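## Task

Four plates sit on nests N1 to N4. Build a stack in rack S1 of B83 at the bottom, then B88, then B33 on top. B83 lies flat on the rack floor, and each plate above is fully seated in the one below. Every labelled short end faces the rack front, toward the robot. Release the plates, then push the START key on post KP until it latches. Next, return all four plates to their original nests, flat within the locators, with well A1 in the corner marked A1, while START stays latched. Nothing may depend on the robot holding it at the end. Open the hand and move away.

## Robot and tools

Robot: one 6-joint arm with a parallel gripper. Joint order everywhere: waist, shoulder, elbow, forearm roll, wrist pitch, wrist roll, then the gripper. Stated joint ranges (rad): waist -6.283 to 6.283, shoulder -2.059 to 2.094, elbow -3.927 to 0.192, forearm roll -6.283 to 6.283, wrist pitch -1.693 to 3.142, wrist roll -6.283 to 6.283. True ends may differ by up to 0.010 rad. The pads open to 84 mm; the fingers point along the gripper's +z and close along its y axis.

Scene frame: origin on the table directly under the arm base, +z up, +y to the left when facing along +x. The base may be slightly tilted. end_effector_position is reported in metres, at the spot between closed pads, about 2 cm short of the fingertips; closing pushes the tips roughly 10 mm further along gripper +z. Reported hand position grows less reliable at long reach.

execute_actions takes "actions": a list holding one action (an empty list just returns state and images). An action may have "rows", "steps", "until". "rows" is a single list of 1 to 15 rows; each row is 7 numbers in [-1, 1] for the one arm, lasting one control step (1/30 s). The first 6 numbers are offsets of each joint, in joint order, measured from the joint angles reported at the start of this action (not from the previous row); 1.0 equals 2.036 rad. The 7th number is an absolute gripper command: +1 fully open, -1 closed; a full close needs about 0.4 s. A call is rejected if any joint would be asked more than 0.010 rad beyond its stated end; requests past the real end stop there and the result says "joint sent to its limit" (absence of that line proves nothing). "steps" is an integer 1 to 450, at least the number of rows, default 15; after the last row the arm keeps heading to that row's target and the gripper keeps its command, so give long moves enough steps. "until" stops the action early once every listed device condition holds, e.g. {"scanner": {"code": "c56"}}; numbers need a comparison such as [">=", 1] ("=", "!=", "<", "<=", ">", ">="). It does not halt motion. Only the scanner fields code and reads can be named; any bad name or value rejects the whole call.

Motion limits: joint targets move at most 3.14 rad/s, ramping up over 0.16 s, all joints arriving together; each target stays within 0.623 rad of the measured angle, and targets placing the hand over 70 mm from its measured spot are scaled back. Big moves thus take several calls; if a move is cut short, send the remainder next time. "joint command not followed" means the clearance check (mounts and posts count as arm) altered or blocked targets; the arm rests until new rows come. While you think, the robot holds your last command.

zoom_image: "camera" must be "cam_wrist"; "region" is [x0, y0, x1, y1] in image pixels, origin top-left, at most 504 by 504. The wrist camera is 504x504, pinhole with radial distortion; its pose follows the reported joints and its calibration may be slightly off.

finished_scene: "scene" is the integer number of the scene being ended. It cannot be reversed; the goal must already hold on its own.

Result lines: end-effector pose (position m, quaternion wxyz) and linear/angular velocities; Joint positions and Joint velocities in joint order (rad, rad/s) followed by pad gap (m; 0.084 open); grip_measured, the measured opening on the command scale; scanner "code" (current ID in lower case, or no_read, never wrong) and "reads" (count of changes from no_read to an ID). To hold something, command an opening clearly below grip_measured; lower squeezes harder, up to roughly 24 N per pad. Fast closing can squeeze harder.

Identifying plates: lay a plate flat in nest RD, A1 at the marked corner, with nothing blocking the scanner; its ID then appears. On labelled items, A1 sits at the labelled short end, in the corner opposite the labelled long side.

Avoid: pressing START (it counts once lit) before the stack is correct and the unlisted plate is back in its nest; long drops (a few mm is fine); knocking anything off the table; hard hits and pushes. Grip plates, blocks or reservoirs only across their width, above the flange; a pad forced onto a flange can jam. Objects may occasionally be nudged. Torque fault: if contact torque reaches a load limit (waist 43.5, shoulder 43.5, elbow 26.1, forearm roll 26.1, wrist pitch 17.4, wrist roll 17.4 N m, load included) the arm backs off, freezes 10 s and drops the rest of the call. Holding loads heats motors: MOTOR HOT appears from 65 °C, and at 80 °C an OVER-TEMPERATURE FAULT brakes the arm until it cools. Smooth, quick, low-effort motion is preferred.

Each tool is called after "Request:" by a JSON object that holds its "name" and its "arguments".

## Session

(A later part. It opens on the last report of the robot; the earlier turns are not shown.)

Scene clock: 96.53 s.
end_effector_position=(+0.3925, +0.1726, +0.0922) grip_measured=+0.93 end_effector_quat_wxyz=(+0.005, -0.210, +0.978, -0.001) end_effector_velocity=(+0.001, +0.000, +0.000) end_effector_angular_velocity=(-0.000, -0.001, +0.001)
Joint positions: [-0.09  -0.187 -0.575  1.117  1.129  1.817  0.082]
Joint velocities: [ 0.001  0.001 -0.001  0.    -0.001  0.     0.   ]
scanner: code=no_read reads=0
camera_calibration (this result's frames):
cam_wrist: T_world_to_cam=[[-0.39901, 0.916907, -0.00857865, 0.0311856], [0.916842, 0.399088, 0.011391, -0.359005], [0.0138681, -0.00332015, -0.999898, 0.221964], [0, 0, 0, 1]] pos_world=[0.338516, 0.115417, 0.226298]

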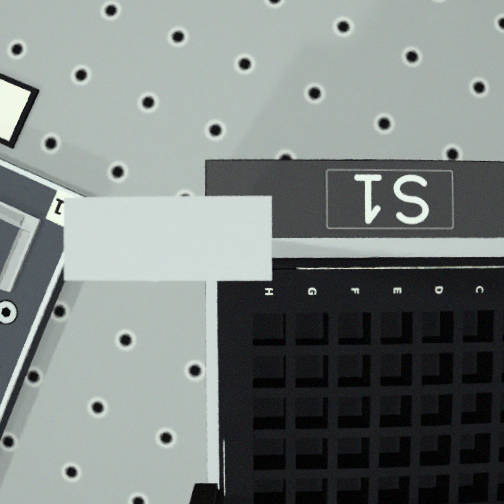

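Slight forward/down (q3), release, rise to M'.

Request:
{"name": "execute_actions", "arguments": {"actions": [{"rows":[[0.002,0,0.002,0,0,0,0.3],[0.002,0,0.002,0,0,0,0.3],[0.002,0,0.002,0,0,0,0.3],[0.002,0,0.002,0,0,0,0.3],[0.002,0,0.002,0,0,0,0.3],[0.002,0,0.002,0,0,0,0.3],[0.002,0,0.002,0,0,0,0.3],[0.002,0,0.002,0,0,0,1],[0.002,0,0.002,0,0,0,1],[0.002,0,0.002,0,0,0,1],[0.002,0,0.002,0,0,0,1],[0.002,0,0.002,0,0,0,1],[0.002,0,0.002,0,0,0,1],[0.002,0,0.002,0,0,0,1],[-0.0305,-0.0147,-0.005,-0.025,0.0285,0.008,1]],"steps":30}]}}

Request:
{"name": "execute_actions", "arguments": {"actions": [{"rows":[[-0.052,-0.016,-0.017,-0.038,0.05,0.011,1],[-0.052,-0.016,-0.017,-0.038,0.05,0.011,1],[-0.052,-0.016,-0.017,-0.038,0.05,0.011,1],[-0.052,-0.016,-0.017,-0.038,0.05,0.011,1],[-0.052,-0.016,-0.017,-0.038,0.05,0.011,1],[-0.097,-0.023,-0.042,-0.068,0.097,0.015,1],[-0.097,-0.023,-0.042,-0.068,0.097,0.015,1],[-0.097,-0.023,-0.042,-0.068,0.097,0.015,1],[-0.097,-0.023,-0.042,-0.068,0.097,0.015,1],[-0.141,-0.022,-0.074,-0.093,0.144,0.015,1],[-0.141,-0.022,-0.074,-0.093,0.144,0.015,1],[-0.141,-0.022,-0.074,-0.093,0.144,0.015,1],[-0.141,-0.022,-0.074,-0.093,0.144,0.015,1],[-0.19,-0.008,-0.12,-0.115,0.195,0.017,1]],"steps":30}]}}

Request:
{"name": "execute_actions", "arguments": {"actions": [{"rows":[[-0.12,0.47,-0.24,-0.065,-0.1,0.19,1]],"steps":40}]}}

Scene clock: 102.60 s.
end_effector_position=(+0.3914, +0.1728, +0.1135) grip_measured=+1.00 end_effector_quat_wxyz=(+0.004, -0.210, +0.978, -0.000) end_effector_velocity=(+0.001, +0.000, +0.001) end_effector_angular_velocity=(-0.002, -0.003, +0.002)
Joint positions: [-0.151 -0.217 -0.585  1.066  1.187  1.833  0.084]
Joint velocities: [-0.002 -0.001 -0.002 -0.001 -0.     0.    -0.   ]
scanner: code=no_read reads=0
camera_calibration (this result's frames):
cam_wrist: T_world_to_cam=[[-0.399459, 0.91672, -0.00759791, 0.0307993], [0.916658, 0.399523, 0.010901, -0.358319], [0.0130287, -0.00261019, -0.999912, 0.2435], [0, 0, 0, 1]] pos_world=[0.337586, 0.115558, 0.247618]

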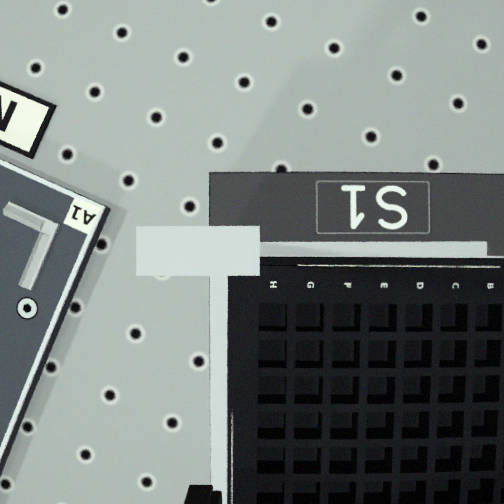

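Scene clock: 103.60 s.
end_effector_position=(+0.3946, +0.1700, +0.2614) grip_measured=+1.00 end_effector_quat_wxyz=(+0.008, -0.207, +0.978, -0.001) end_effector_velocity=(+0.001, -0.000, +0.002) end_effector_angular_velocity=(-0.005, -0.005, +0.002)
Joint positions: [-0.538 -0.233 -0.828  0.832  1.584  1.867  0.084]
Joint velocities: [-0.003 -0.    -0.005 -0.001 -0.001  0.    -0.   ]
scanner: code=no_read reads=0
camera_calibration (this result's frames):
cam_wrist: T_world_to_cam=[[-0.392313, 0.919776, -0.0101641, 0.0330752], [0.919618, 0.392436, 0.0172423, -0.363391], [0.0198478, -0.00258272, -0.9998, 0.388625], [0, 0, 0, 1]] pos_world=[0.339443, 0.11319, 0.395149]

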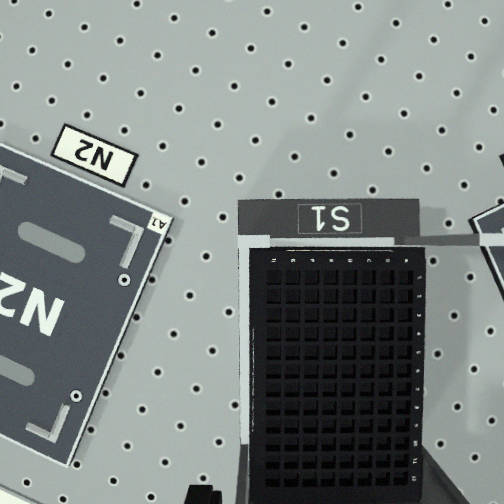

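Scene clock: 104.93 s.
end_effector_position=(+0.3843, -0.1579, +0.2497) grip_measured=+1.00 end_effector_quat_wxyz=(+0.003, +0.210, +0.978, +0.005) end_effector_velocity=(-0.001, -0.001, -0.001) end_effector_angular_velocity=(+0.001, +0.000, -0.003)
Joint positions: [-0.782  0.723 -1.317  0.7    1.38   2.254  0.084]
Joint velocities: [-0.001  0.003  0.     0.    -0.001  0.     0.   ]
scanner: code=no_read reads=0
camera_calibration (this result's frames):
cam_wrist: T_world_to_cam=[[0.423118, 0.906059, 0.0054115, 0.0111135], [0.906038, -0.423147, 0.00654111, -0.345873], [0.00821649, 0.00213536, -0.999964, 0.381521], [0, 0, 0, 1]] pos_world=[0.305537, -0.157239, 0.38371]

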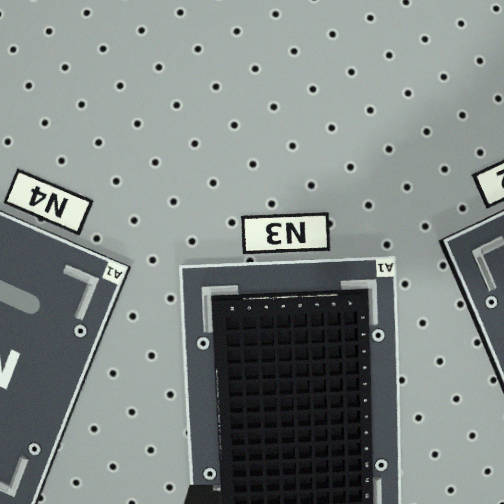

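Request:
{"name": "execute_actions", "arguments": {"actions": [{"rows":[[0.153,0.107,0.042,0.164,-0.15,-0.094,1]],"steps":30}]}}

Scene clock: 109.53 s.
end_effector_position=(+0.4007, -0.1779, +0.0610) grip_measured=+1.00 end_effector_quat_wxyz=(+0.004, +0.190, +0.982, +0.000) end_effector_velocity=(-0.000, +0.000, -0.001) end_effector_angular_velocity=(+0.001, +0.002, -0.000)
Joint positions: [-0.471  0.941 -1.232  1.033  1.075  2.063  0.084]
Joint velocities: [0.002 0.001 0.    0.    0.    0.    0.   ]
scanner: code=no_read reads=0
camera_calibration (this result's frames):
cam_wrist: T_world_to_cam=[[0.384845, 0.922974, -0.00366776, 0.0422333], [0.922945, -0.384792, 0.0103427, -0.368117], [0.00813468, -0.00736547, -0.99994, 0.191041], [0, 0, 0, 1]] pos_world=[0.321944, -0.179222, 0.194992]

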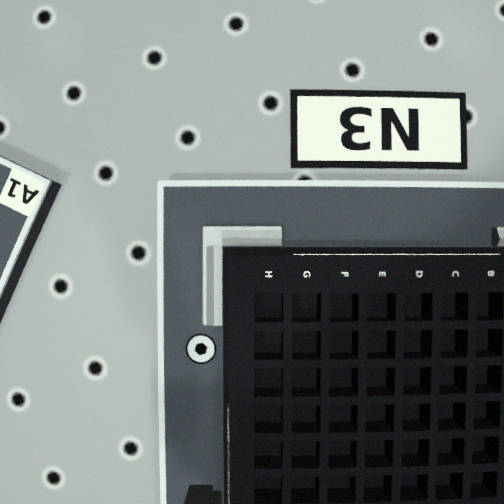

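Request:
{"name": "execute_actions", "arguments": {"actions": [{"rows":[[0.0185,0.0095,0.004,0.02,-0.014,-0.0075,1]],"steps":18}]}}

Scene clock: 111.17 s.
end_effector_position=(+0.3985, -0.1775, +0.0417) grip_measured=+1.00 end_effector_quat_wxyz=(+0.002, +0.192, +0.981, -0.003) end_effector_velocity=(+0.001, +0.000, +0.000) end_effector_angular_velocity=(-0.000, -0.001, +0.001)
Joint positions: [-0.433  0.96  -1.224  1.074  1.046  2.048  0.084]
Joint velocities: [ 0.001 -0.    -0.001  0.     0.     0.    -0.   ]
scanner: code=no_read reads=0
camera_calibration (this result's frames):
cam_wrist: T_world_to_cam=[[0.387985, 0.921596, -0.0113878, 0.0413957], [0.921659, -0.387906, 0.00855977, -0.365749], [0.00347124, -0.0138168, -0.999899, 0.172503], [0, 0, 0, 1]] pos_world=[0.320436, -0.177643, 0.176088]

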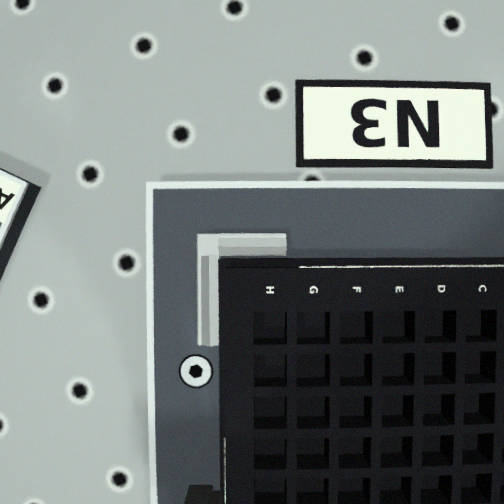

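Request:
{"name": "execute_actions", "arguments": {"actions": [{"rows":[[-0.001,-0.0005,0,-0.001,0.001,0,1],[-0.001,-0.0005,0,-0.001,0.001,0,1],[-0.001,-0.0005,0,-0.001,0.001,0,1],[-0.001,-0.0005,0,-0.001,0.001,0,0.3],[-0.001,-0.0005,0,-0.001,0.001,0,0.3],[-0.001,-0.0005,0,-0.001,0.001,0,0.3],[-0.001,-0.0005,0,-0.001,0.001,0,0.3],[-0.001,-0.0005,0,-0.001,0.001,0,0.3],[-0.001,-0.0005,0,-0.001,0.001,0,0.3],[-0.001,-0.0005,0,-0.001,0.001,0,0.3],[-0.001,-0.0005,0,-0.001,0.001,0,0.3],[-0.001,-0.0005,0,-0.001,0.001,0,0.3],[-0.0185,-0.009,-0.0015,-0.02,0.014,0.0075,0.3]],"steps":24}]}}

Request:
{"name": "execute_actions", "arguments": {"actions": [{"rows":[[-0.153,-0.107,-0.044,-0.164,0.15,0.094,0.3]],"steps":26}]}}

Request:
{"name": "execute_actions", "arguments": {"actions": [{"rows":[[0.12,-0.47,0.24,0.065,0.1,-0.19,0.3]],"steps":42}]}}

Scene clock: 114.67 s.
end_effector_position=(+0.3972, -0.1775, +0.0588) grip_measured=+0.93 end_effector_quat_wxyz=(+0.002, +0.193, +0.981, +0.002) end_effector_velocity=(+0.006, -0.001, +0.004) end_effector_angular_velocity=(-0.008, -0.007, +0.008)
Joint positions: [-0.47   0.942 -1.226  1.033  1.075  2.063  0.082]
Joint velocities: [-0.001 -0.004 -0.008  0.001 -0.002  0.     0.   ]
scanner: code=no_read reads=0
camera_calibration (this result's frames):
cam_wrist: T_world_to_cam=[[0.38993, 0.920843, -0.0016533, 0.0406469], [0.920835, -0.389917, 0.00516385, -0.364464], [0.00411044, -0.00353596, -0.999985, 0.191191], [0, 0, 0, 1]] pos_world=[0.318976, -0.178864, 0.193137]

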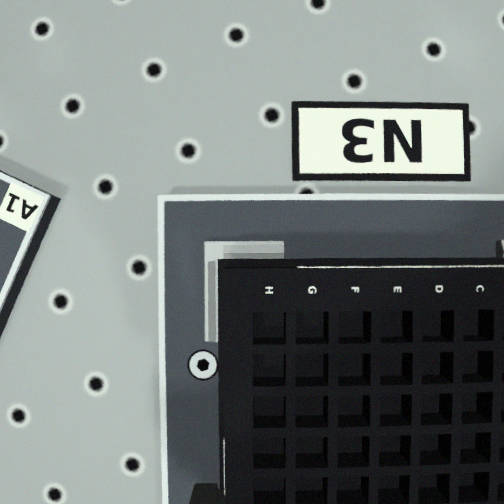

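Scene clock: 115.53 s.
end_effector_position=(+0.3833, -0.1579, +0.2480) grip_measured=+0.93 end_effector_quat_wxyz=(+0.002, +0.211, +0.977, +0.006) end_effector_velocity=(-0.001, -0.001, +0.002) end_effector_angular_velocity=(-0.003, -0.003, -0.001)
Joint positions: [-0.781  0.725 -1.315  0.7    1.38   2.254  0.082]
Joint velocities: [-0.004 -0.002 -0.    -0.001 -0.     0.    -0.   ]
scanner: code=no_read reads=0
camera_calibration (this result's frames):
cam_wrist: T_world_to_cam=[[0.42492, 0.9052, 0.0074406, 0.0101874], [0.905209, -0.424953, 0.00349443, -0.344156], [0.00632506, 0.00525044, -0.999966, 0.381055], [0, 0, 0, 1]] pos_world=[0.304794, -0.157473, 0.382169]

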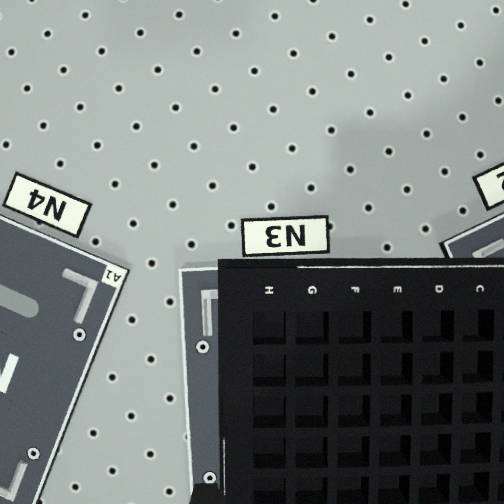

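Scene clock: 116.93 s.
end_effector_position=(+0.3940, +0.1696, +0.2603) grip_measured=+0.93 end_effector_quat_wxyz=(+0.007, -0.206, +0.979, +0.000) end_effector_velocity=(+0.000, +0.001, +0.000) end_effector_angular_velocity=(-0.001, -0.001, +0.002)
Joint positions: [-0.537 -0.231 -0.826  0.832  1.584  1.867  0.082]
Joint velocities: [ 0.    -0.001 -0.001  0.     0.    -0.     0.   ]
scanner: code=no_read reads=0
camera_calibration (this result's frames):
cam_wrist: T_world_to_cam=[[-0.390371, 0.92063, -0.00717829, 0.0315357], [0.920491, 0.390437, 0.0159709, -0.362258], [0.017506, -0.000372964, -0.999847, 0.388057], [0, 0, 0, 1]] pos_world=[0.338973, 0.112551, 0.39401]

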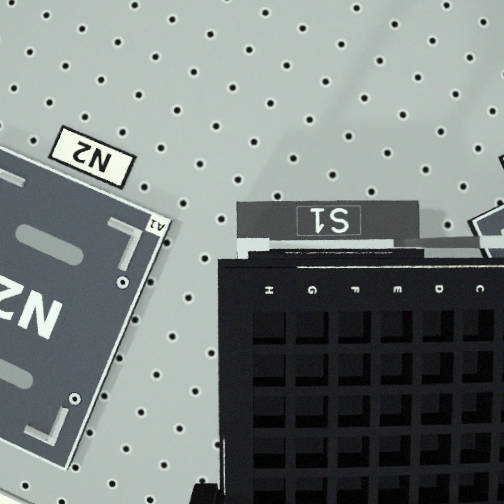

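Request:
{"name": "execute_actions", "arguments": {"actions": [{"rows":[[0.048,-0.0147,0.0442,0.0216,-0.051,-0.002,0.3]],"steps":16}]}}

Request:
{"name": "execute_actions", "arguments": {"actions": [{"rows":[[0.022,-0.001,0.0175,0.012,-0.0235,0,0.3],[0.022,-0.001,0.0175,0.012,-0.0235,0,0.3],[0.022,-0.001,0.0175,0.012,-0.0235,0,0.3],[0.022,-0.001,0.0175,0.012,-0.0235,0,0.3],[0.022,-0.001,0.0175,0.012,-0.0235,0,0.3],[0.022,-0.001,0.0175,0.012,-0.0235,0,0.3],[0.022,-0.001,0.0175,0.012,-0.0235,0,0.3],[0.022,-0.001,0.0175,0.012,-0.0235,0,0.3],[0.044,-0.002,0.033,0.0245,-0.047,0,0.3]],"steps":22}]}}

Request:
{"name": "execute_actions", "arguments": {"actions": [{"rows":[[0.0457,0.0074,0.024,0.0305,-0.0476,-0.004,0.3],[0.0457,0.0074,0.024,0.0305,-0.0476,-0.004,0.3],[0.0457,0.0074,0.024,0.0305,-0.0476,-0.004,0.3],[0.0457,0.0074,0.024,0.0305,-0.0476,-0.004,0.3],[0.0457,0.0074,0.024,0.0305,-0.0476,-0.004,0.3],[0.0457,0.0074,0.024,0.0305,-0.0476,-0.004,0.3],[0.097,0.0236,0.041,0.069,-0.097,-0.015,0.3],[0.097,0.0236,0.041,0.069,-0.097,-0.015,0.3],[0.097,0.0236,0.041,0.069,-0.097,-0.015,0.3],[0.097,0.0236,0.041,0.069,-0.097,-0.015,0.3],[0.097,0.0236,0.041,0.069,-0.097,-0.015,0.3],[0.097,0.0236,0.041,0.069,-0.097,-0.015,0.3],[0.097,0.0236,0.041,0.069,-0.097,-0.015,0.3],[0.112,0.03,0.0445,0.08,-0.11,-0.019,0.3]],"steps":30}]}}

Scene clock: 121.23 s.
end_effector_position=(+0.3923, +0.1725, +0.2208) grip_measured=+0.93 end_effector_quat_wxyz=(+0.005, -0.212, +0.977, -0.002) end_effector_velocity=(-0.001, -0.000, -0.002) end_effector_angular_velocity=(+0.003, +0.003, -0.003)
Joint positions: [-0.439 -0.261 -0.737  0.876  1.48   1.863  0.082]
Joint velocities: [ 0.002  0.     0.005  0.001 -0.    -0.     0.   ]
scanner: code=no_read reads=0
camera_calibration (this result's frames):
cam_wrist: T_world_to_cam=[[-0.40332, 0.914993, -0.010952, 0.0347745], [0.914948, 0.403429, 0.010741, -0.360193], [0.0142463, -0.00568846, -0.999882, 0.35078], [0, 0, 0, 1]] pos_world=[0.338585, 0.115489, 0.354988]

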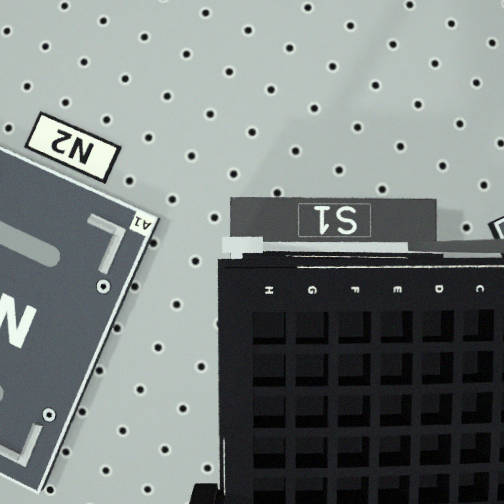

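Scene clock: 121.97 s.
end_effector_position=(+0.3910, +0.1726, +0.1854) grip_measured=+0.93 end_effector_quat_wxyz=(+0.004, -0.211, +0.978, -0.002) end_effector_velocity=(+0.000, -0.000, +0.000) end_effector_angular_velocity=(-0.000, -0.001, +0.001)
Joint positions: [-0.35  -0.265 -0.67   0.926  1.384  1.863  0.082]
Joint velocities: [ 0.     0.    -0.     0.    -0.001 -0.     0.   ]
scanner: code=no_read reads=0
camera_calibration (this result's frames):
cam_wrist: T_world_to_cam=[[-0.400209, 0.916364, -0.0104597, 0.0322673], [0.916337, 0.400302, 0.00917296, -0.358307], [0.0125928, -0.00591352, -0.999903, 0.316142], [0, 0, 0, 1]] pos_world=[0.337263, 0.115732, 0.319736]

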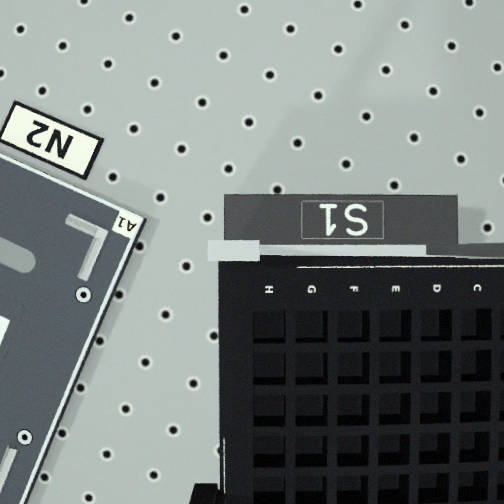

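Scene clock: 122.97 s.
end_effector_position=(+0.3922, +0.1731, +0.1041) grip_measured=+0.94 end_effector_quat_wxyz=(+0.005, -0.212, +0.977, -0.001) end_effector_velocity=(-0.000, -0.000, -0.001) end_effector_angular_velocity=(-0.000, -0.000, -0.001)
Joint positions: [-0.123 -0.205 -0.58   1.088  1.16   1.825  0.082]
Joint velocities: [ 0.001  0.     0.001  0.001 -0.002  0.     0.   ]
scanner: code=no_read reads=0
camera_calibration (this result's frames):
cam_wrist: T_world_to_cam=[[-0.401871, 0.915657, -0.00848777, 0.0319818], [0.915589, 0.401949, 0.0115482, -0.359178], [0.0139858, -0.00313042, -0.999897, 0.233799], [0, 0, 0, 1]] pos_world=[0.338442, 0.115819, 0.238194]

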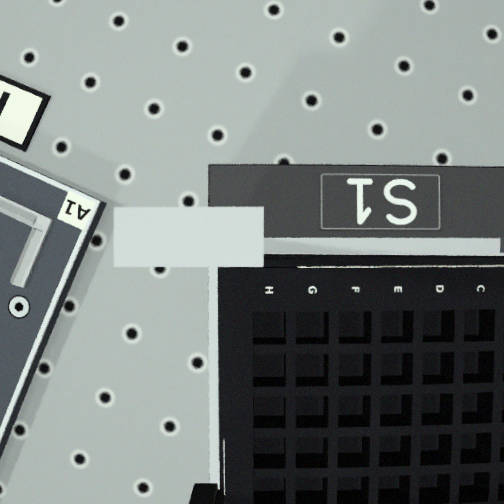

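Request:
{"name": "execute_actions", "arguments": {"actions": [{"rows":[[0,0,0,0,0,0,1]],"steps":15}]}}

Scene clock: 132.70 s.
end_effector_position=(+0.3915, +0.1732, +0.1035) grip_measured=+1.00 end_effector_quat_wxyz=(+0.004, -0.211, +0.977, +0.000) end_effector_velocity=(+0.005, +0.000, +0.005) end_effector_angular_velocity=(-0.007, -0.014, +0.006)
Joint positions: [-0.122 -0.204 -0.579  1.088  1.161  1.825  0.084]
Joint velocities: [-0.006 -0.004 -0.008 -0.001 -0.004  0.     0.   ]
scanner: code=no_read reads=0
camera_calibration (this result's frames):
cam_wrist: T_world_to_cam=[[-0.401241, 0.915947, -0.00680853, 0.0312064], [0.915895, 0.401293, 0.0100413, -0.358385], [0.0119295, -0.00220693, -0.999926, 0.233799], [0, 0, 0, 1]] pos_world=[0.337975, 0.11575, 0.237593]

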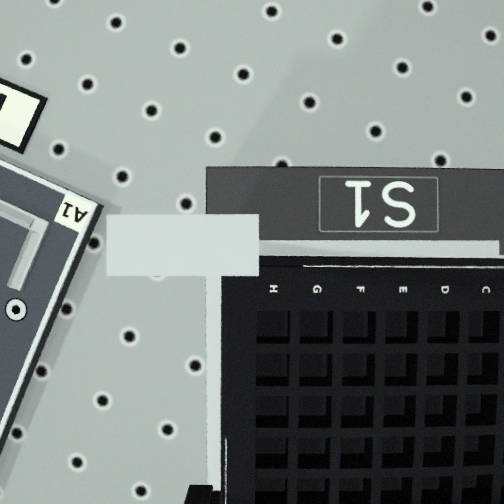

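Rise to z.185.

Request:
{"name": "execute_actions", "arguments": {"actions": [{"rows":[[-0.066,-0.0226,-0.02,-0.049,0.0624,0.0147,1],[-0.066,-0.0226,-0.02,-0.049,0.0624,0.0147,1],[-0.066,-0.0226,-0.02,-0.049,0.0624,0.0147,1],[-0.066,-0.0226,-0.02,-0.049,0.0624,0.0147,1],[-0.066,-0.0226,-0.02,-0.049,0.0624,0.0147,1],[-0.066,-0.0226,-0.02,-0.049,0.0624,0.0147,1],[-0.112,-0.03,-0.044,-0.0796,0.11,0.0187,1],[-0.112,-0.03,-0.044,-0.0796,0.11,0.0187,1],[-0.112,-0.03,-0.044,-0.0796,0.11,0.0187,1],[-0.112,-0.03,-0.044,-0.0796,0.11,0.0187,1],[-0.112,-0.03,-0.044,-0.0796,0.11,0.0187,1],[-0.204,-0.0138,-0.1223,-0.1257,0.2078,0.0206,1]],"steps":28}]}}

Scene clock: 136.50 s.
end_effector_position=(+0.3943, +0.1701, +0.2606) grip_measured=+1.00 end_effector_quat_wxyz=(+0.007, -0.207, +0.978, +0.000) end_effector_velocity=(+0.003, +0.001, +0.005) end_effector_angular_velocity=(-0.008, -0.008, +0.006)
Joint positions: [-0.536 -0.232 -0.827  0.833  1.584  1.867  0.084]
Joint velocities: [-0.005 -0.002 -0.01  -0.001 -0.     0.    -0.   ]
scanner: code=no_read reads=0
camera_calibration (this result's frames):
cam_wrist: T_world_to_cam=[[-0.39229, 0.919808, -0.00788772, 0.0323028], [0.919656, 0.392368, 0.0167053, -0.362947], [0.0184605, -0.000700686, -0.999829, 0.388001], [0, 0, 0, 1]] pos_world=[0.339296, 0.112968, 0.394252]

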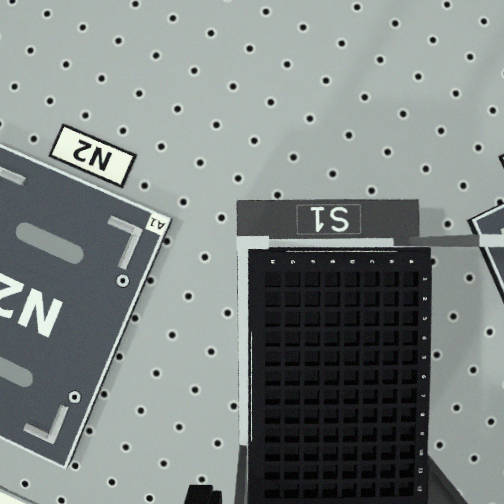

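Request:
{"name": "execute_actions", "arguments": {"actions": [{"rows":[[-0.295,-0.127,-0.236,-0.022,0.465,0.065,-1]],"steps":30}]}}

Request:
{"name": "execute_actions", "arguments": {"actions": [{"rows":[[0.57,-0.347,0.467,0.072,-0.324,-0.05,-1]],"steps":40}]}}

Scene clock: 139.20 s.
end_effector_position=(+0.2542, +0.3671, +0.4476) grip_measured=-1.00 end_effector_quat_wxyz=(+0.001, -0.193, +0.981, +0.005) end_effector_velocity=(-0.001, +0.004, +0.001) end_effector_angular_velocity=(-0.020, -0.004, +0.008)
Joint positions: [-1.136 -0.49  -1.306  0.788  2.53   1.999  0.   ]
Joint velocities: [-0.004 -0.009 -0.015  0.001  0.004  0.     0.   ]
scanner: code=no_read reads=0
camera_calibration (this result's frames):
cam_wrist: T_world_to_cam=[[-0.36712, 0.930168, 0.00335313, -0.217661], [0.93016, 0.367092, 0.00678549, -0.303492], [0.00508074, 0.00561003, -0.999971, 0.578824], [0, 0, 0, 1]] pos_world=[0.199448, 0.310623, 0.581597]

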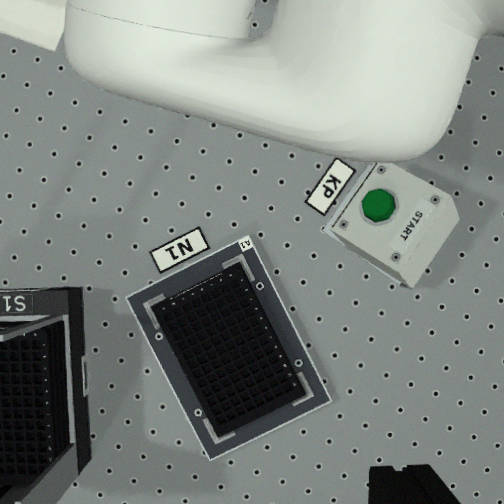

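Scene clock: 140.53 s.
end_effector_position=(+0.1455, +0.3804, +0.1488) grip_measured=-1.00 end_effector_quat_wxyz=(-0.157, -0.512, +0.835, +0.124) end_effector_velocity=(-0.001, -0.000, -0.001) end_effector_angular_velocity=(+0.000, +0.002, +0.000)
Joint positions: [ 0.024 -1.196 -0.355  0.934  1.87   1.897  0.   ]
Joint velocities: [ 0.002 -0.001  0.003  0.    -0.    -0.     0.   ]
scanner: code=no_read reads=0
camera_calibration (this result's frames):
cam_wrist: T_world_to_cam=[[-0.813665, 0.455758, 0.360878, -0.0766877], [0.437168, 0.888896, -0.136924, -0.310653], [-0.383188, 0.0463544, -0.922507, 0.310034], [0, 0, 0, 1]] pos_world=[0.192211, 0.296718, 0.271147]

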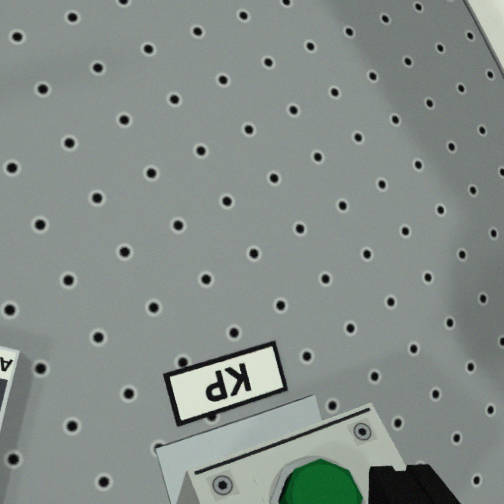

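Request:
{"name": "execute_actions", "arguments": {"actions": [{"rows":[[0.14,0.008,0.031,-0.012,-0.135,0,-1]],"steps":20}]}}

Scene clock: 143.70 s.
end_effector_position=(+0.1442, +0.3721, +0.1110) grip_measured=-1.00 end_effector_quat_wxyz=(-0.168, -0.558, +0.805, +0.110) end_effector_velocity=(-0.001, -0.000, -0.000) end_effector_angular_velocity=(-0.000, +0.002, +0.001)
Joint positions: [ 0.308 -1.18  -0.293  0.91   1.596  1.897  0.   ]
Joint velocities: [ 0.003  0.001  0.001 -0.001 -0.001 -0.     0.   ]
scanner: code=no_read reads=0
camera_calibration (this result's frames):
cam_wrist: T_world_to_cam=[[-0.86004, 0.364199, 0.357337, -0.0191375], [0.33189, 0.93126, -0.150348, -0.306963], [-0.38753, -0.010709, -0.921795, 0.296836], [0, 0, 0, 1]] pos_world=[0.200452, 0.296011, 0.234309]

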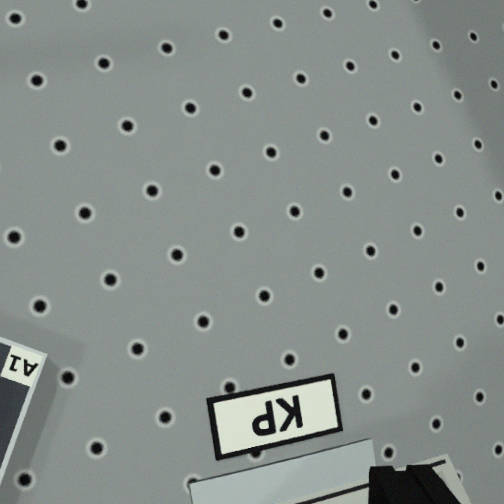

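Request:
{"name": "execute_actions", "arguments": {"actions": [{"rows":[[0.038,0.0035,-0.0105,0,-0.025,0,-1]],"steps":15}]}}

Scene clock: 145.60 s.
end_effector_position=(+0.1429, +0.3850, +0.1087) grip_measured=-1.00 end_effector_quat_wxyz=(-0.167, -0.582, +0.788, +0.112) end_effector_velocity=(-0.000, +0.001, +0.000) end_effector_angular_velocity=(+0.001, +0.000, +0.002)
Joint positions: [ 0.385 -1.173 -0.314  0.91   1.545  1.897  0.   ]
Joint velocities: [ 0.001 -0.    -0.001  0.     0.     0.     0.   ]
scanner: code=no_read reads=0
camera_calibration (this result's frames):
cam_wrist: T_world_to_cam=[[-0.878254, 0.309354, 0.364652, -0.00126458], [0.278632, 0.950787, -0.135527, -0.320353], [-0.388632, -0.0174236, -0.921228, 0.296996], [0, 0, 0, 1]] pos_world=[0.203572, 0.310153, 0.230646]

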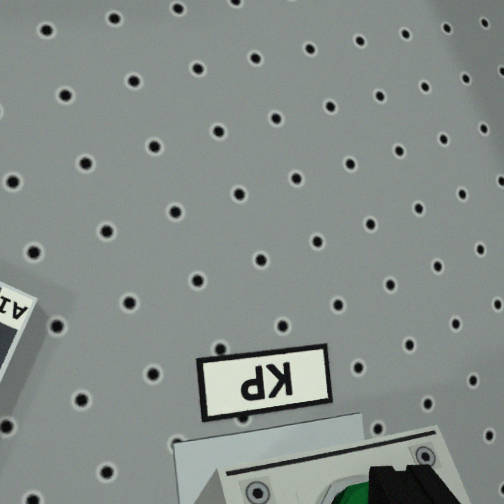

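Request:
{"name": "execute_actions", "arguments": {"actions": [{"rows":[[0.052,0.006,0.009,0,-0.051,0,-1]],"steps":20}]}}

Scene clock: 146.77 s.
end_effector_position=(+0.1433, +0.3878, +0.0989) grip_measured=-1.00 end_effector_quat_wxyz=(-0.168, -0.608, +0.769, +0.102) end_effector_velocity=(+0.000, +0.000, +0.000) end_effector_angular_velocity=(-0.003, +0.002, +0.001)
Joint positions: [ 0.489 -1.162 -0.313  0.885  1.446  1.897  0.   ]
Joint velocities: [ 0.002  0.004 -0.004 -0.003  0.001  0.001  0.   ]
scanner: code=no_read reads=0
camera_calibration (this result's frames):
cam_wrist: T_world_to_cam=[[-0.900467, 0.252642, 0.354022, 0.0280255], [0.2172, 0.966434, -0.137223, -0.321576], [-0.376807, -0.0466705, -0.925115, 0.298234], [0, 0, 0, 1]] pos_world=[0.207459, 0.31762, 0.221852]

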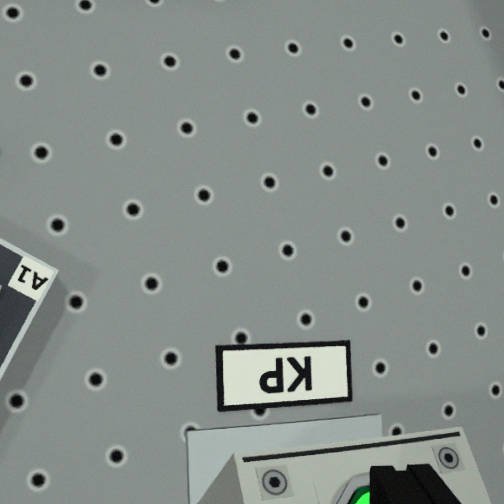

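Bottomed out; lift and check.

Request:
{"name": "execute_actions", "arguments": {"actions": [{"rows":[[-0.19,-0.013,-0.031,0.024,0.183,0,-1]],"steps":20}]}}

Scene clock: 148.00 s.
end_effector_position=(+0.1452, +0.3900, +0.1462) grip_measured=-1.00 end_effector_quat_wxyz=(-0.161, -0.536, +0.819, +0.123) end_effector_velocity=(+0.001, +0.001, +0.002) end_effector_angular_velocity=(-0.001, -0.009, +0.004)
Joint positions: [ 0.104 -1.188 -0.376  0.934  1.818  1.897  0.   ]
Joint velocities: [-0.008 -0.005 -0.006 -0.     0.004  0.     0.   ]
scanner: code=no_read reads=0
camera_calibration (this result's frames):
cam_wrist: T_world_to_cam=[[-0.836457, 0.406491, 0.367567, -0.0587718], [0.385228, 0.913156, -0.13321, -0.321812], [-0.389794, 0.0301726, -0.920407, 0.313983], [0, 0, 0, 1]] pos_world=[0.1972, 0.308281, 0.267726]

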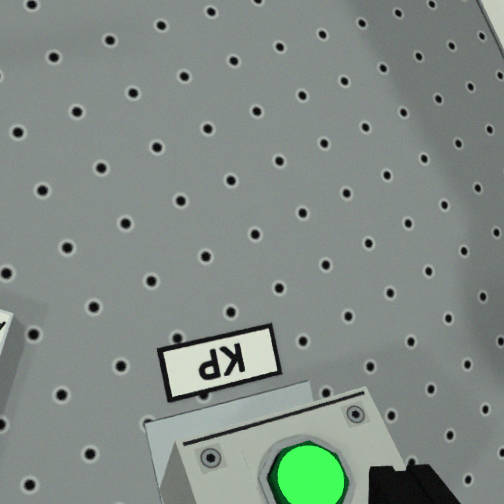

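Caught. To V, then RH.

Request:
{"name": "execute_actions", "arguments": {"actions": [{"rows":[[-0.609,0.342,-0.457,-0.072,0.35,0.05,1]],"steps":35}]}}

Request:
{"name": "execute_actions", "arguments": {"actions": [{"rows":[[0.342,0.113,0.28,0.043,-0.516,-0.067,1]],"steps":32}]}}

Scene clock: 150.40 s.
end_effector_position=(+0.2538, +0.3678, +0.4469) grip_measured=+1.00 end_effector_quat_wxyz=(+0.000, -0.194, +0.981, +0.004) end_effector_velocity=(+0.000, -0.001, +0.002) end_effector_angular_velocity=(-0.001, -0.005, -0.005)
Joint positions: [-1.135 -0.492 -1.305  0.787  2.531  1.999  0.084]
Joint velocities: [-0.006  0.004 -0.004 -0.001 -0.    -0.     0.   ]
scanner: code=no_read reads=0
camera_calibration (this result's frames):
cam_wrist: T_world_to_cam=[[-0.368205, 0.92974, 0.00281986, -0.21779], [0.929739, 0.36819, 0.00471317, -0.302721], [0.00334378, 0.00435715, -0.999985, 0.579118], [0, 0, 0, 1]] pos_world=[0.199323, 0.311424, 0.58115]

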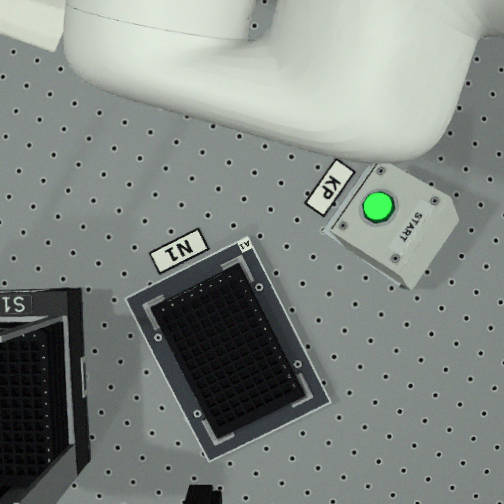

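Scene clock: 151.47 s.
end_effector_position=(+0.3920, +0.1728, +0.2209) grip_measured=+1.00 end_effector_quat_wxyz=(+0.004, -0.213, +0.977, -0.002) end_effector_velocity=(-0.003, -0.002, -0.005) end_effector_angular_velocity=(+0.006, +0.009, -0.009)
Joint positions: [-0.439 -0.263 -0.736  0.875  1.481  1.862  0.084]
Joint velocities: [ 0.005  0.006  0.009  0.    -0.002  0.    -0.   ]
scanner: code=no_read reads=0
camera_calibration (this result's frames):
cam_wrist: T_world_to_cam=[[-0.404993, 0.914249, -0.0113786, 0.0352882], [0.91422, 0.405101, 0.00973403, -0.359733], [0.0135088, -0.00646034, -0.999888, 0.351315], [0, 0, 0, 1]] pos_world=[0.338421, 0.115736, 0.355178]

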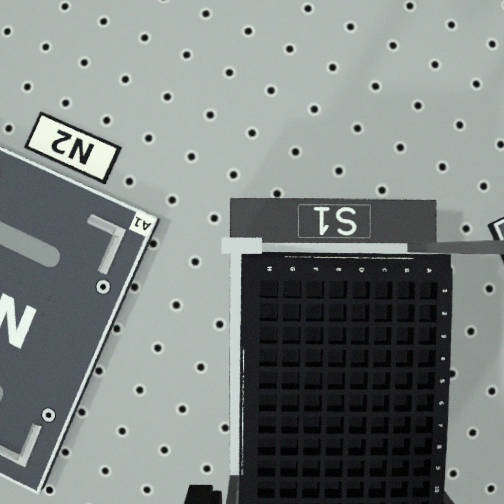

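Request:
{"name": "execute_actions", "arguments": {"actions": [{"rows":[[0.0894,0.0064,0.057,0.0555,-0.0948,-0.0034,1],[0.0894,0.0064,0.057,0.0555,-0.0948,-0.0034,1],[0.0894,0.0064,0.057,0.0555,-0.0948,-0.0034,1],[0.0894,0.0064,0.057,0.0555,-0.0948,-0.0034,1],[0.0894,0.0064,0.057,0.0555,-0.0948,-0.0034,1],[0.0894,0.0064,0.057,0.0555,-0.0948,-0.0034,1],[0.0894,0.0064,0.057,0.0555,-0.0948,-0.0034,1],[0.1415,0.0226,0.0742,0.0938,-0.1444,-0.0142,1],[0.1415,0.0226,0.0742,0.0938,-0.1444,-0.0142,1],[0.1415,0.0226,0.0742,0.0938,-0.1444,-0.0142,1],[0.1415,0.0226,0.0742,0.0938,-0.1444,-0.0142,1],[0.1415,0.0226,0.0742,0.0938,-0.1444,-0.0142,1],[0.1415,0.0226,0.0742,0.0938,-0.1444,-0.0142,1],[0.1415,0.0226,0.0742,0.0938,-0.1444,-0.0142,1],[0.1557,0.029,0.0771,0.1046,-0.1572,-0.0182,1]],"steps":30}]}}

Request:
{"name": "execute_actions", "arguments": {"actions": [{"rows":[[0,0,0,0,0,0,0.3]],"steps":12}]}}

Scene clock: 156.03 s.
end_effector_position=(+0.3917, +0.1729, +0.1037) grip_measured=+1.00 end_effector_quat_wxyz=(+0.004, -0.211, +0.977, -0.000) end_effector_velocity=(-0.001, -0.000, -0.001) end_effector_angular_velocity=(+0.000, +0.002, -0.001)
Joint positions: [-0.123 -0.204 -0.58   1.088  1.161  1.825  0.084]
Joint velocities: [ 0.001  0.001  0.001  0.    -0.     0.     0.   ]
scanner: code=no_read reads=0
camera_calibration (this result's frames):
cam_wrist: T_world_to_cam=[[-0.400587, 0.916228, -0.00751315, 0.0312913], [0.916179, 0.400647, 0.00990537, -0.358399], [0.0120857, -0.00291543, -0.999923, 0.23406], [0, 0, 0, 1]] pos_world=[0.338063, 0.115604, 0.237827]

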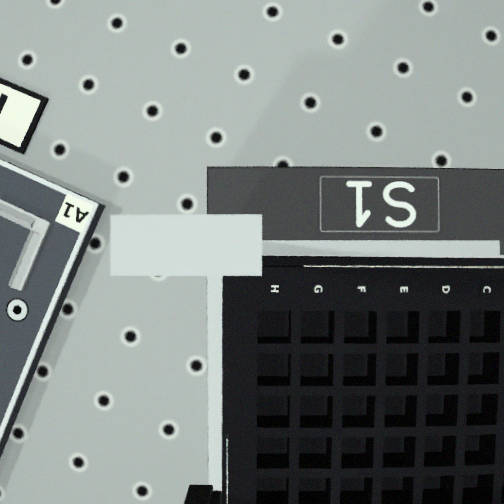

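Scene clock: 156.43 s.
end_effector_position=(+0.3919, +0.1729, +0.1039) grip_measured=+0.94 end_effector_quat_wxyz=(+0.004, -0.211, +0.977, -0.000) end_effector_velocity=(-0.000, -0.000, -0.000) end_effector_angular_velocity=(-0.000, +0.000, -0.000)
Joint positions: [-0.123 -0.204 -0.58   1.088  1.161  1.825  0.082]
Joint velocities: [ 0.001  0.     0.001  0.    -0.001  0.     0.   ]
scanner: code=no_read reads=0
camera_calibration (this result's frames):
cam_wrist: T_world_to_cam=[[-0.400864, 0.916103, -0.00796057, 0.0315296], [0.91605, 0.400931, 0.0103754, -0.358674], [0.0126966, -0.00313313, -0.999914, 0.234056], [0, 0, 0, 1]] pos_world=[0.33823, 0.115652, 0.238009]

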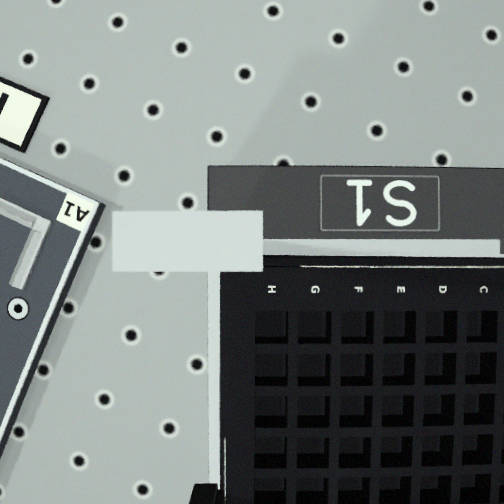

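Request:
{"name": "execute_actions", "arguments": {"actions": [{"rows":[[-0.0138,-0.0064,-0.0025,-0.0108,0.0128,0.004,0.3],[-0.0138,-0.0064,-0.0025,-0.0108,0.0128,0.004,0.3],[-0.0138,-0.0064,-0.0025,-0.0108,0.0128,0.004,0.3],[-0.0138,-0.0064,-0.0025,-0.0108,0.0128,0.004,0.3],[-0.066,-0.0226,-0.02,-0.049,0.0624,0.0147,0.3],[-0.066,-0.0226,-0.02,-0.049,0.0624,0.0147,0.3],[-0.066,-0.0226,-0.02,-0.049,0.0624,0.0147,0.3],[-0.066,-0.0226,-0.02,-0.049,0.0624,0.0147,0.3],[-0.066,-0.0226,-0.02,-0.049,0.0624,0.0147,0.3],[-0.112,-0.03,-0.044,-0.0796,0.11,0.0187,0.3],[-0.112,-0.03,-0.044,-0.0796,0.11,0.0187,0.3],[-0.112,-0.03,-0.044,-0.0796,0.11,0.0187,0.3],[-0.112,-0.03,-0.044,-0.0796,0.11,0.0187,0.3],[-0.112,-0.03,-0.044,-0.0796,0.11,0.0187,0.3],[-0.1552,-0.028,-0.0766,-0.1041,0.1567,0.0187,0.3]],"steps":26}]}}

Request:
{"name": "execute_actions", "arguments": {"actions": [{"rows":[[-0.048,0.014,-0.045,-0.0216,0.051,0.002,0.3],[-0.048,0.014,-0.045,-0.0216,0.051,0.002,0.3],[-0.048,0.014,-0.045,-0.0216,0.051,0.002,0.3],[-0.048,0.014,-0.045,-0.0216,0.051,0.002,0.3],[-0.048,0.014,-0.045,-0.0216,0.051,0.002,0.3],[-0.048,0.014,-0.045,-0.0216,0.051,0.002,0.3],[-0.1685,0.4833,-0.2854,-0.0864,-0.049,0.192,0.3]],"steps":40}]}}

Scene clock: 162.00 s.
end_effector_position=(+0.3912, +0.1721, +0.2194) grip_measured=+0.93 end_effector_quat_wxyz=(+0.003, -0.211, +0.977, -0.001) end_effector_velocity=(+0.005, +0.002, +0.004) end_effector_angular_velocity=(-0.006, -0.009, +0.011)
Joint positions: [-0.438 -0.261 -0.734  0.876  1.48   1.864  0.082]
Joint velocities: [ 0.    -0.002 -0.012  0.002 -0.001 -0.     0.   ]
scanner: code=no_read reads=0
camera_calibration (this result's frames):
cam_wrist: T_world_to_cam=[[-0.401134, 0.915981, -0.00837774, 0.0331397], [0.91595, 0.4012, 0.00858526, -0.358477], [0.0112251, -0.00422975, -0.999928, 0.350349], [0, 0, 0, 1]] pos_world=[0.337708, 0.114947, 0.353679]

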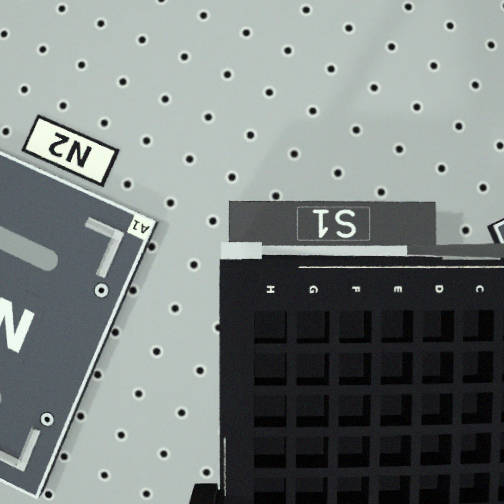

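Scene clock: 163.33 s.
end_effector_position=(+0.3840, -0.1572, +0.2490) grip_measured=+0.93 end_effector_quat_wxyz=(+0.002, +0.211, +0.978, +0.005) end_effector_velocity=(-0.004, -0.003, -0.004) end_effector_angular_velocity=(+0.008, +0.002, -0.010)
Joint positions: [-0.781  0.722 -1.314  0.7    1.38   2.254  0.082]
Joint velocities: [-0.003  0.011  0.002 -0.001 -0.001  0.     0.   ]
scanner: code=no_read reads=0
camera_calibration (this result's frames):
cam_wrist: T_world_to_cam=[[0.423351, 0.905947, 0.00589115, 0.0103741], [0.905939, -0.423379, 0.00501574, -0.344901], [0.00703819, 0.00321361, -0.99997, 0.381446], [0, 0, 0, 1]] pos_world=[0.305383, -0.156648, 0.383104]

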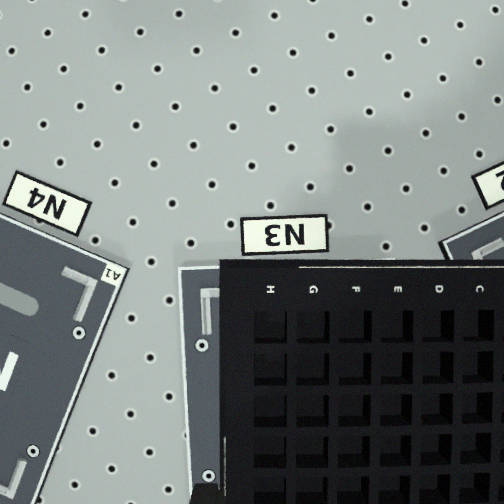

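To z.059.

Request:
{"name": "execute_actions", "arguments": {"actions": [{"rows":[[0.1527,0.108,0.0432,0.1636,-0.1498,-0.0938,0.3]],"steps":28}]}}

Scene clock: 164.93 s.
end_effector_position=(+0.3980, -0.1773, +0.0595) grip_measured=+0.93 end_effector_quat_wxyz=(+0.002, +0.192, +0.981, +0.001) end_effector_velocity=(-0.000, +0.000, -0.001) end_effector_angular_velocity=(+0.002, +0.002, +0.001)
Joint positions: [-0.47   0.941 -1.227  1.033  1.075  2.063  0.082]
Joint velocities: [ 0.003  0.002 -0.     0.001  0.    -0.001  0.   ]
scanner: code=no_read reads=0
camera_calibration (this result's frames):
cam_wrist: T_world_to_cam=[[0.388657, 0.92138, -0.00225046, 0.0408708], [0.921371, -0.388639, 0.00590303, -0.365189], [0.00456432, -0.00436776, -0.99998, 0.191528], [0, 0, 0, 1]] pos_world=[0.319716, -0.178748, 0.193771]

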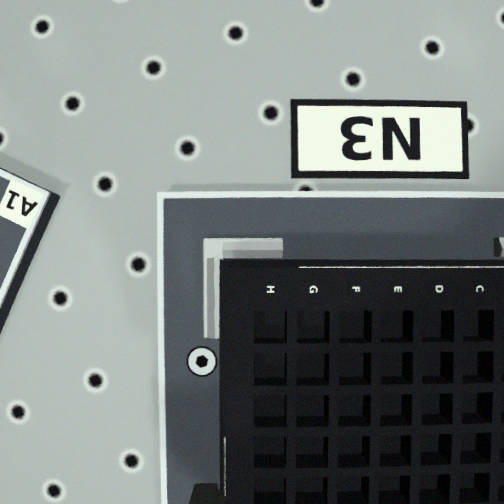

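Request:
{"name": "execute_actions", "arguments": {"actions": [{"rows":[[0.016,0.0083,0.0014,0.018,-0.0125,-0.007,0.3]],"steps":18}]}}

Request:
{"name": "execute_actions", "arguments": {"actions": [{"rows":[[0,0,0,0,0,0,1]],"steps":12}]}}

Scene clock: 166.47 s.
end_effector_position=(+0.3982, -0.1772, +0.0436) grip_measured=+0.93 end_effector_quat_wxyz=(+0.002, +0.192, +0.981, -0.002) end_effector_velocity=(-0.000, -0.001, +0.000) end_effector_angular_velocity=(-0.002, -0.001, -0.001)
Joint positions: [-0.437  0.958 -1.223  1.069  1.051  2.049  0.082]
Joint velocities: [-0.     0.     0.     0.001 -0.002  0.     0.   ]
scanner: code=no_read reads=0
camera_calibration (this result's frames):
cam_wrist: T_world_to_cam=[[0.388094, 0.921573, -0.0093172, 0.041203], [0.921614, -0.388035, 0.0075452, -0.365349], [0.00333806, -0.0115151, -0.999928, 0.174863], [0, 0, 0, 1]] pos_world=[0.320136, -0.177726, 0.177991]

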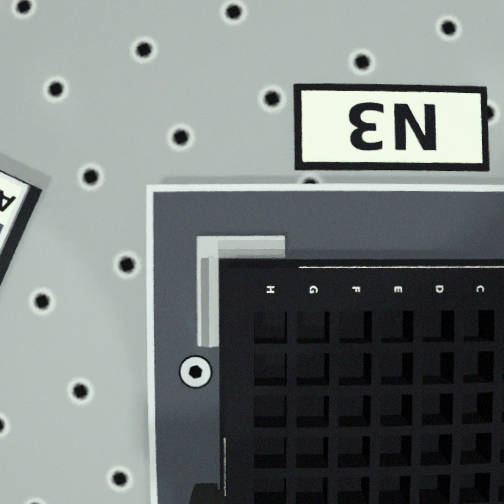

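Scene clock: 166.87 s.
end_effector_position=(+0.3982, -0.1774, +0.0437) grip_measured=+1.00 end_effector_quat_wxyz=(+0.002, +0.192, +0.981, -0.003) end_effector_velocity=(-0.000, +0.001, -0.001) end_effector_angular_velocity=(+0.003, +0.001, +0.001)
Joint positions: [-0.438  0.958 -1.224  1.069  1.05   2.049  0.084]
Joint velocities: [ 0.001 -0.001  0.001  0.     0.003 -0.     0.   ]
scanner: code=no_read reads=0
camera_calibration (this result's frames):
cam_wrist: T_world_to_cam=[[0.388293, 0.921485, -0.00966453, 0.0412959], [0.921529, -0.388229, 0.00792216, -0.365441], [0.00354811, -0.0119823, -0.999922, 0.174791], [0, 0, 0, 1]] pos_world=[0.320109, -0.177834, 0.178071]

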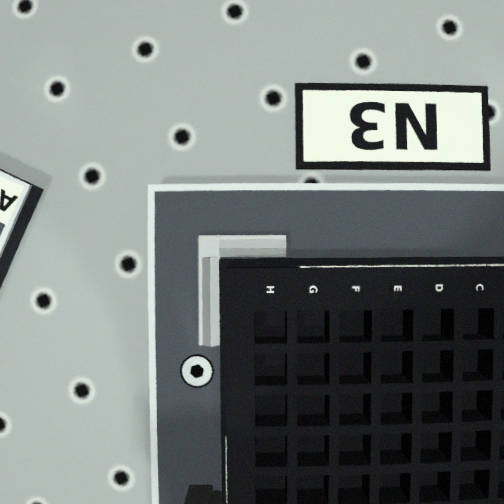

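Request:
{"name": "execute_actions", "arguments": {"actions": [{"rows":[[-0.016,-0.008,-0.001,-0.018,0.0125,0.007,1],[-0.016,-0.008,-0.001,-0.018,0.0125,0.007,1],[-0.016,-0.008,-0.001,-0.018,0.0125,0.007,1],[-0.016,-0.008,-0.001,-0.018,0.0125,0.007,1],[-0.016,-0.008,-0.001,-0.018,0.0125,0.007,1],[-0.169,-0.1154,-0.0457,-0.1812,0.162,0.1007,1]],"steps":26}]}}

Request:
{"name": "execute_actions", "arguments": {"actions": [{"rows":[[0.12,-0.469,0.24,0.065,0.1,-0.19,1]],"steps":32}]}}

Scene clock: 169.80 s.
end_effector_position=(+0.3837, -0.1576, +0.2476) grip_measured=+1.00 end_effector_quat_wxyz=(+0.002, +0.211, +0.977, +0.006) end_effector_velocity=(+0.011, -0.002, +0.020) end_effector_angular_velocity=(-0.037, -0.021, +0.022)
Joint positions: [-0.78   0.725 -1.315  0.701  1.38   2.254  0.084]
Joint velocities: [-0.01  -0.019 -0.027 -0.003 -0.002  0.001  0.   ]
scanner: code=no_read reads=0
camera_calibration (this result's frames):
cam_wrist: T_world_to_cam=[[0.424548, 0.905371, 0.00785947, 0.0098844], [0.905382, -0.424584, 0.00350852, -0.344418], [0.00651352, 0.00562629, -0.999963, 0.380609], [0, 0, 0, 1]] pos_world=[0.305154, -0.157325, 0.381726]

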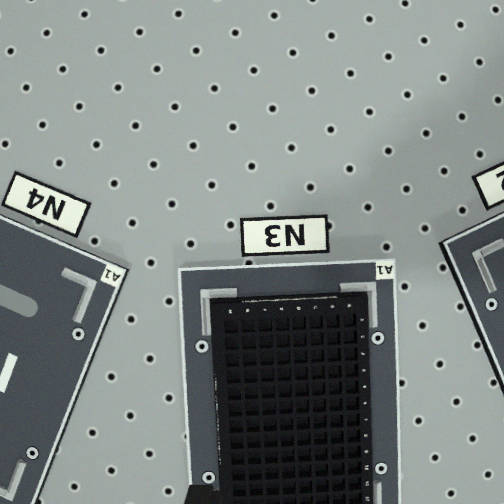

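Scene clock: 170.87 s.
end_effector_position=(+0.3940, +0.1688, +0.2594) grip_measured=+1.00 end_effector_quat_wxyz=(+0.006, -0.204, +0.979, +0.002) end_effector_velocity=(+0.002, +0.005, +0.002) end_effector_angular_velocity=(-0.006, -0.005, +0.014)
Joint positions: [-0.536 -0.228 -0.826  0.833  1.583  1.867  0.084]
Joint velocities: [ 0.003 -0.012 -0.004  0.002  0.002 -0.001 -0.   ]
scanner: code=no_read reads=0
camera_calibration (this result's frames):
cam_wrist: T_world_to_cam=[[-0.38804, 0.921632, -0.00435091, 0.0304146], [0.921499, 0.388058, 0.0158182, -0.361912], [0.0162669, 0.00212872, -0.999865, 0.387204], [0, 0, 0, 1]] pos_world=[0.339005, 0.111588, 0.393009]

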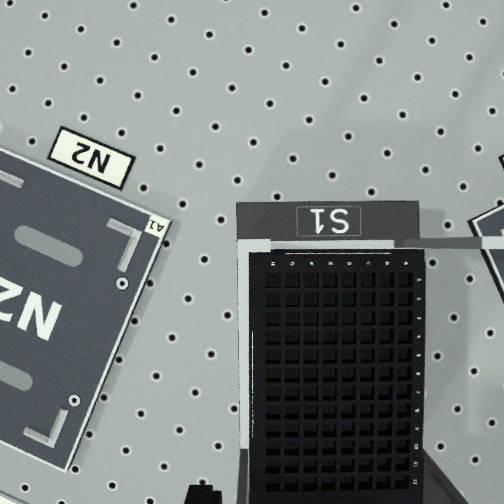

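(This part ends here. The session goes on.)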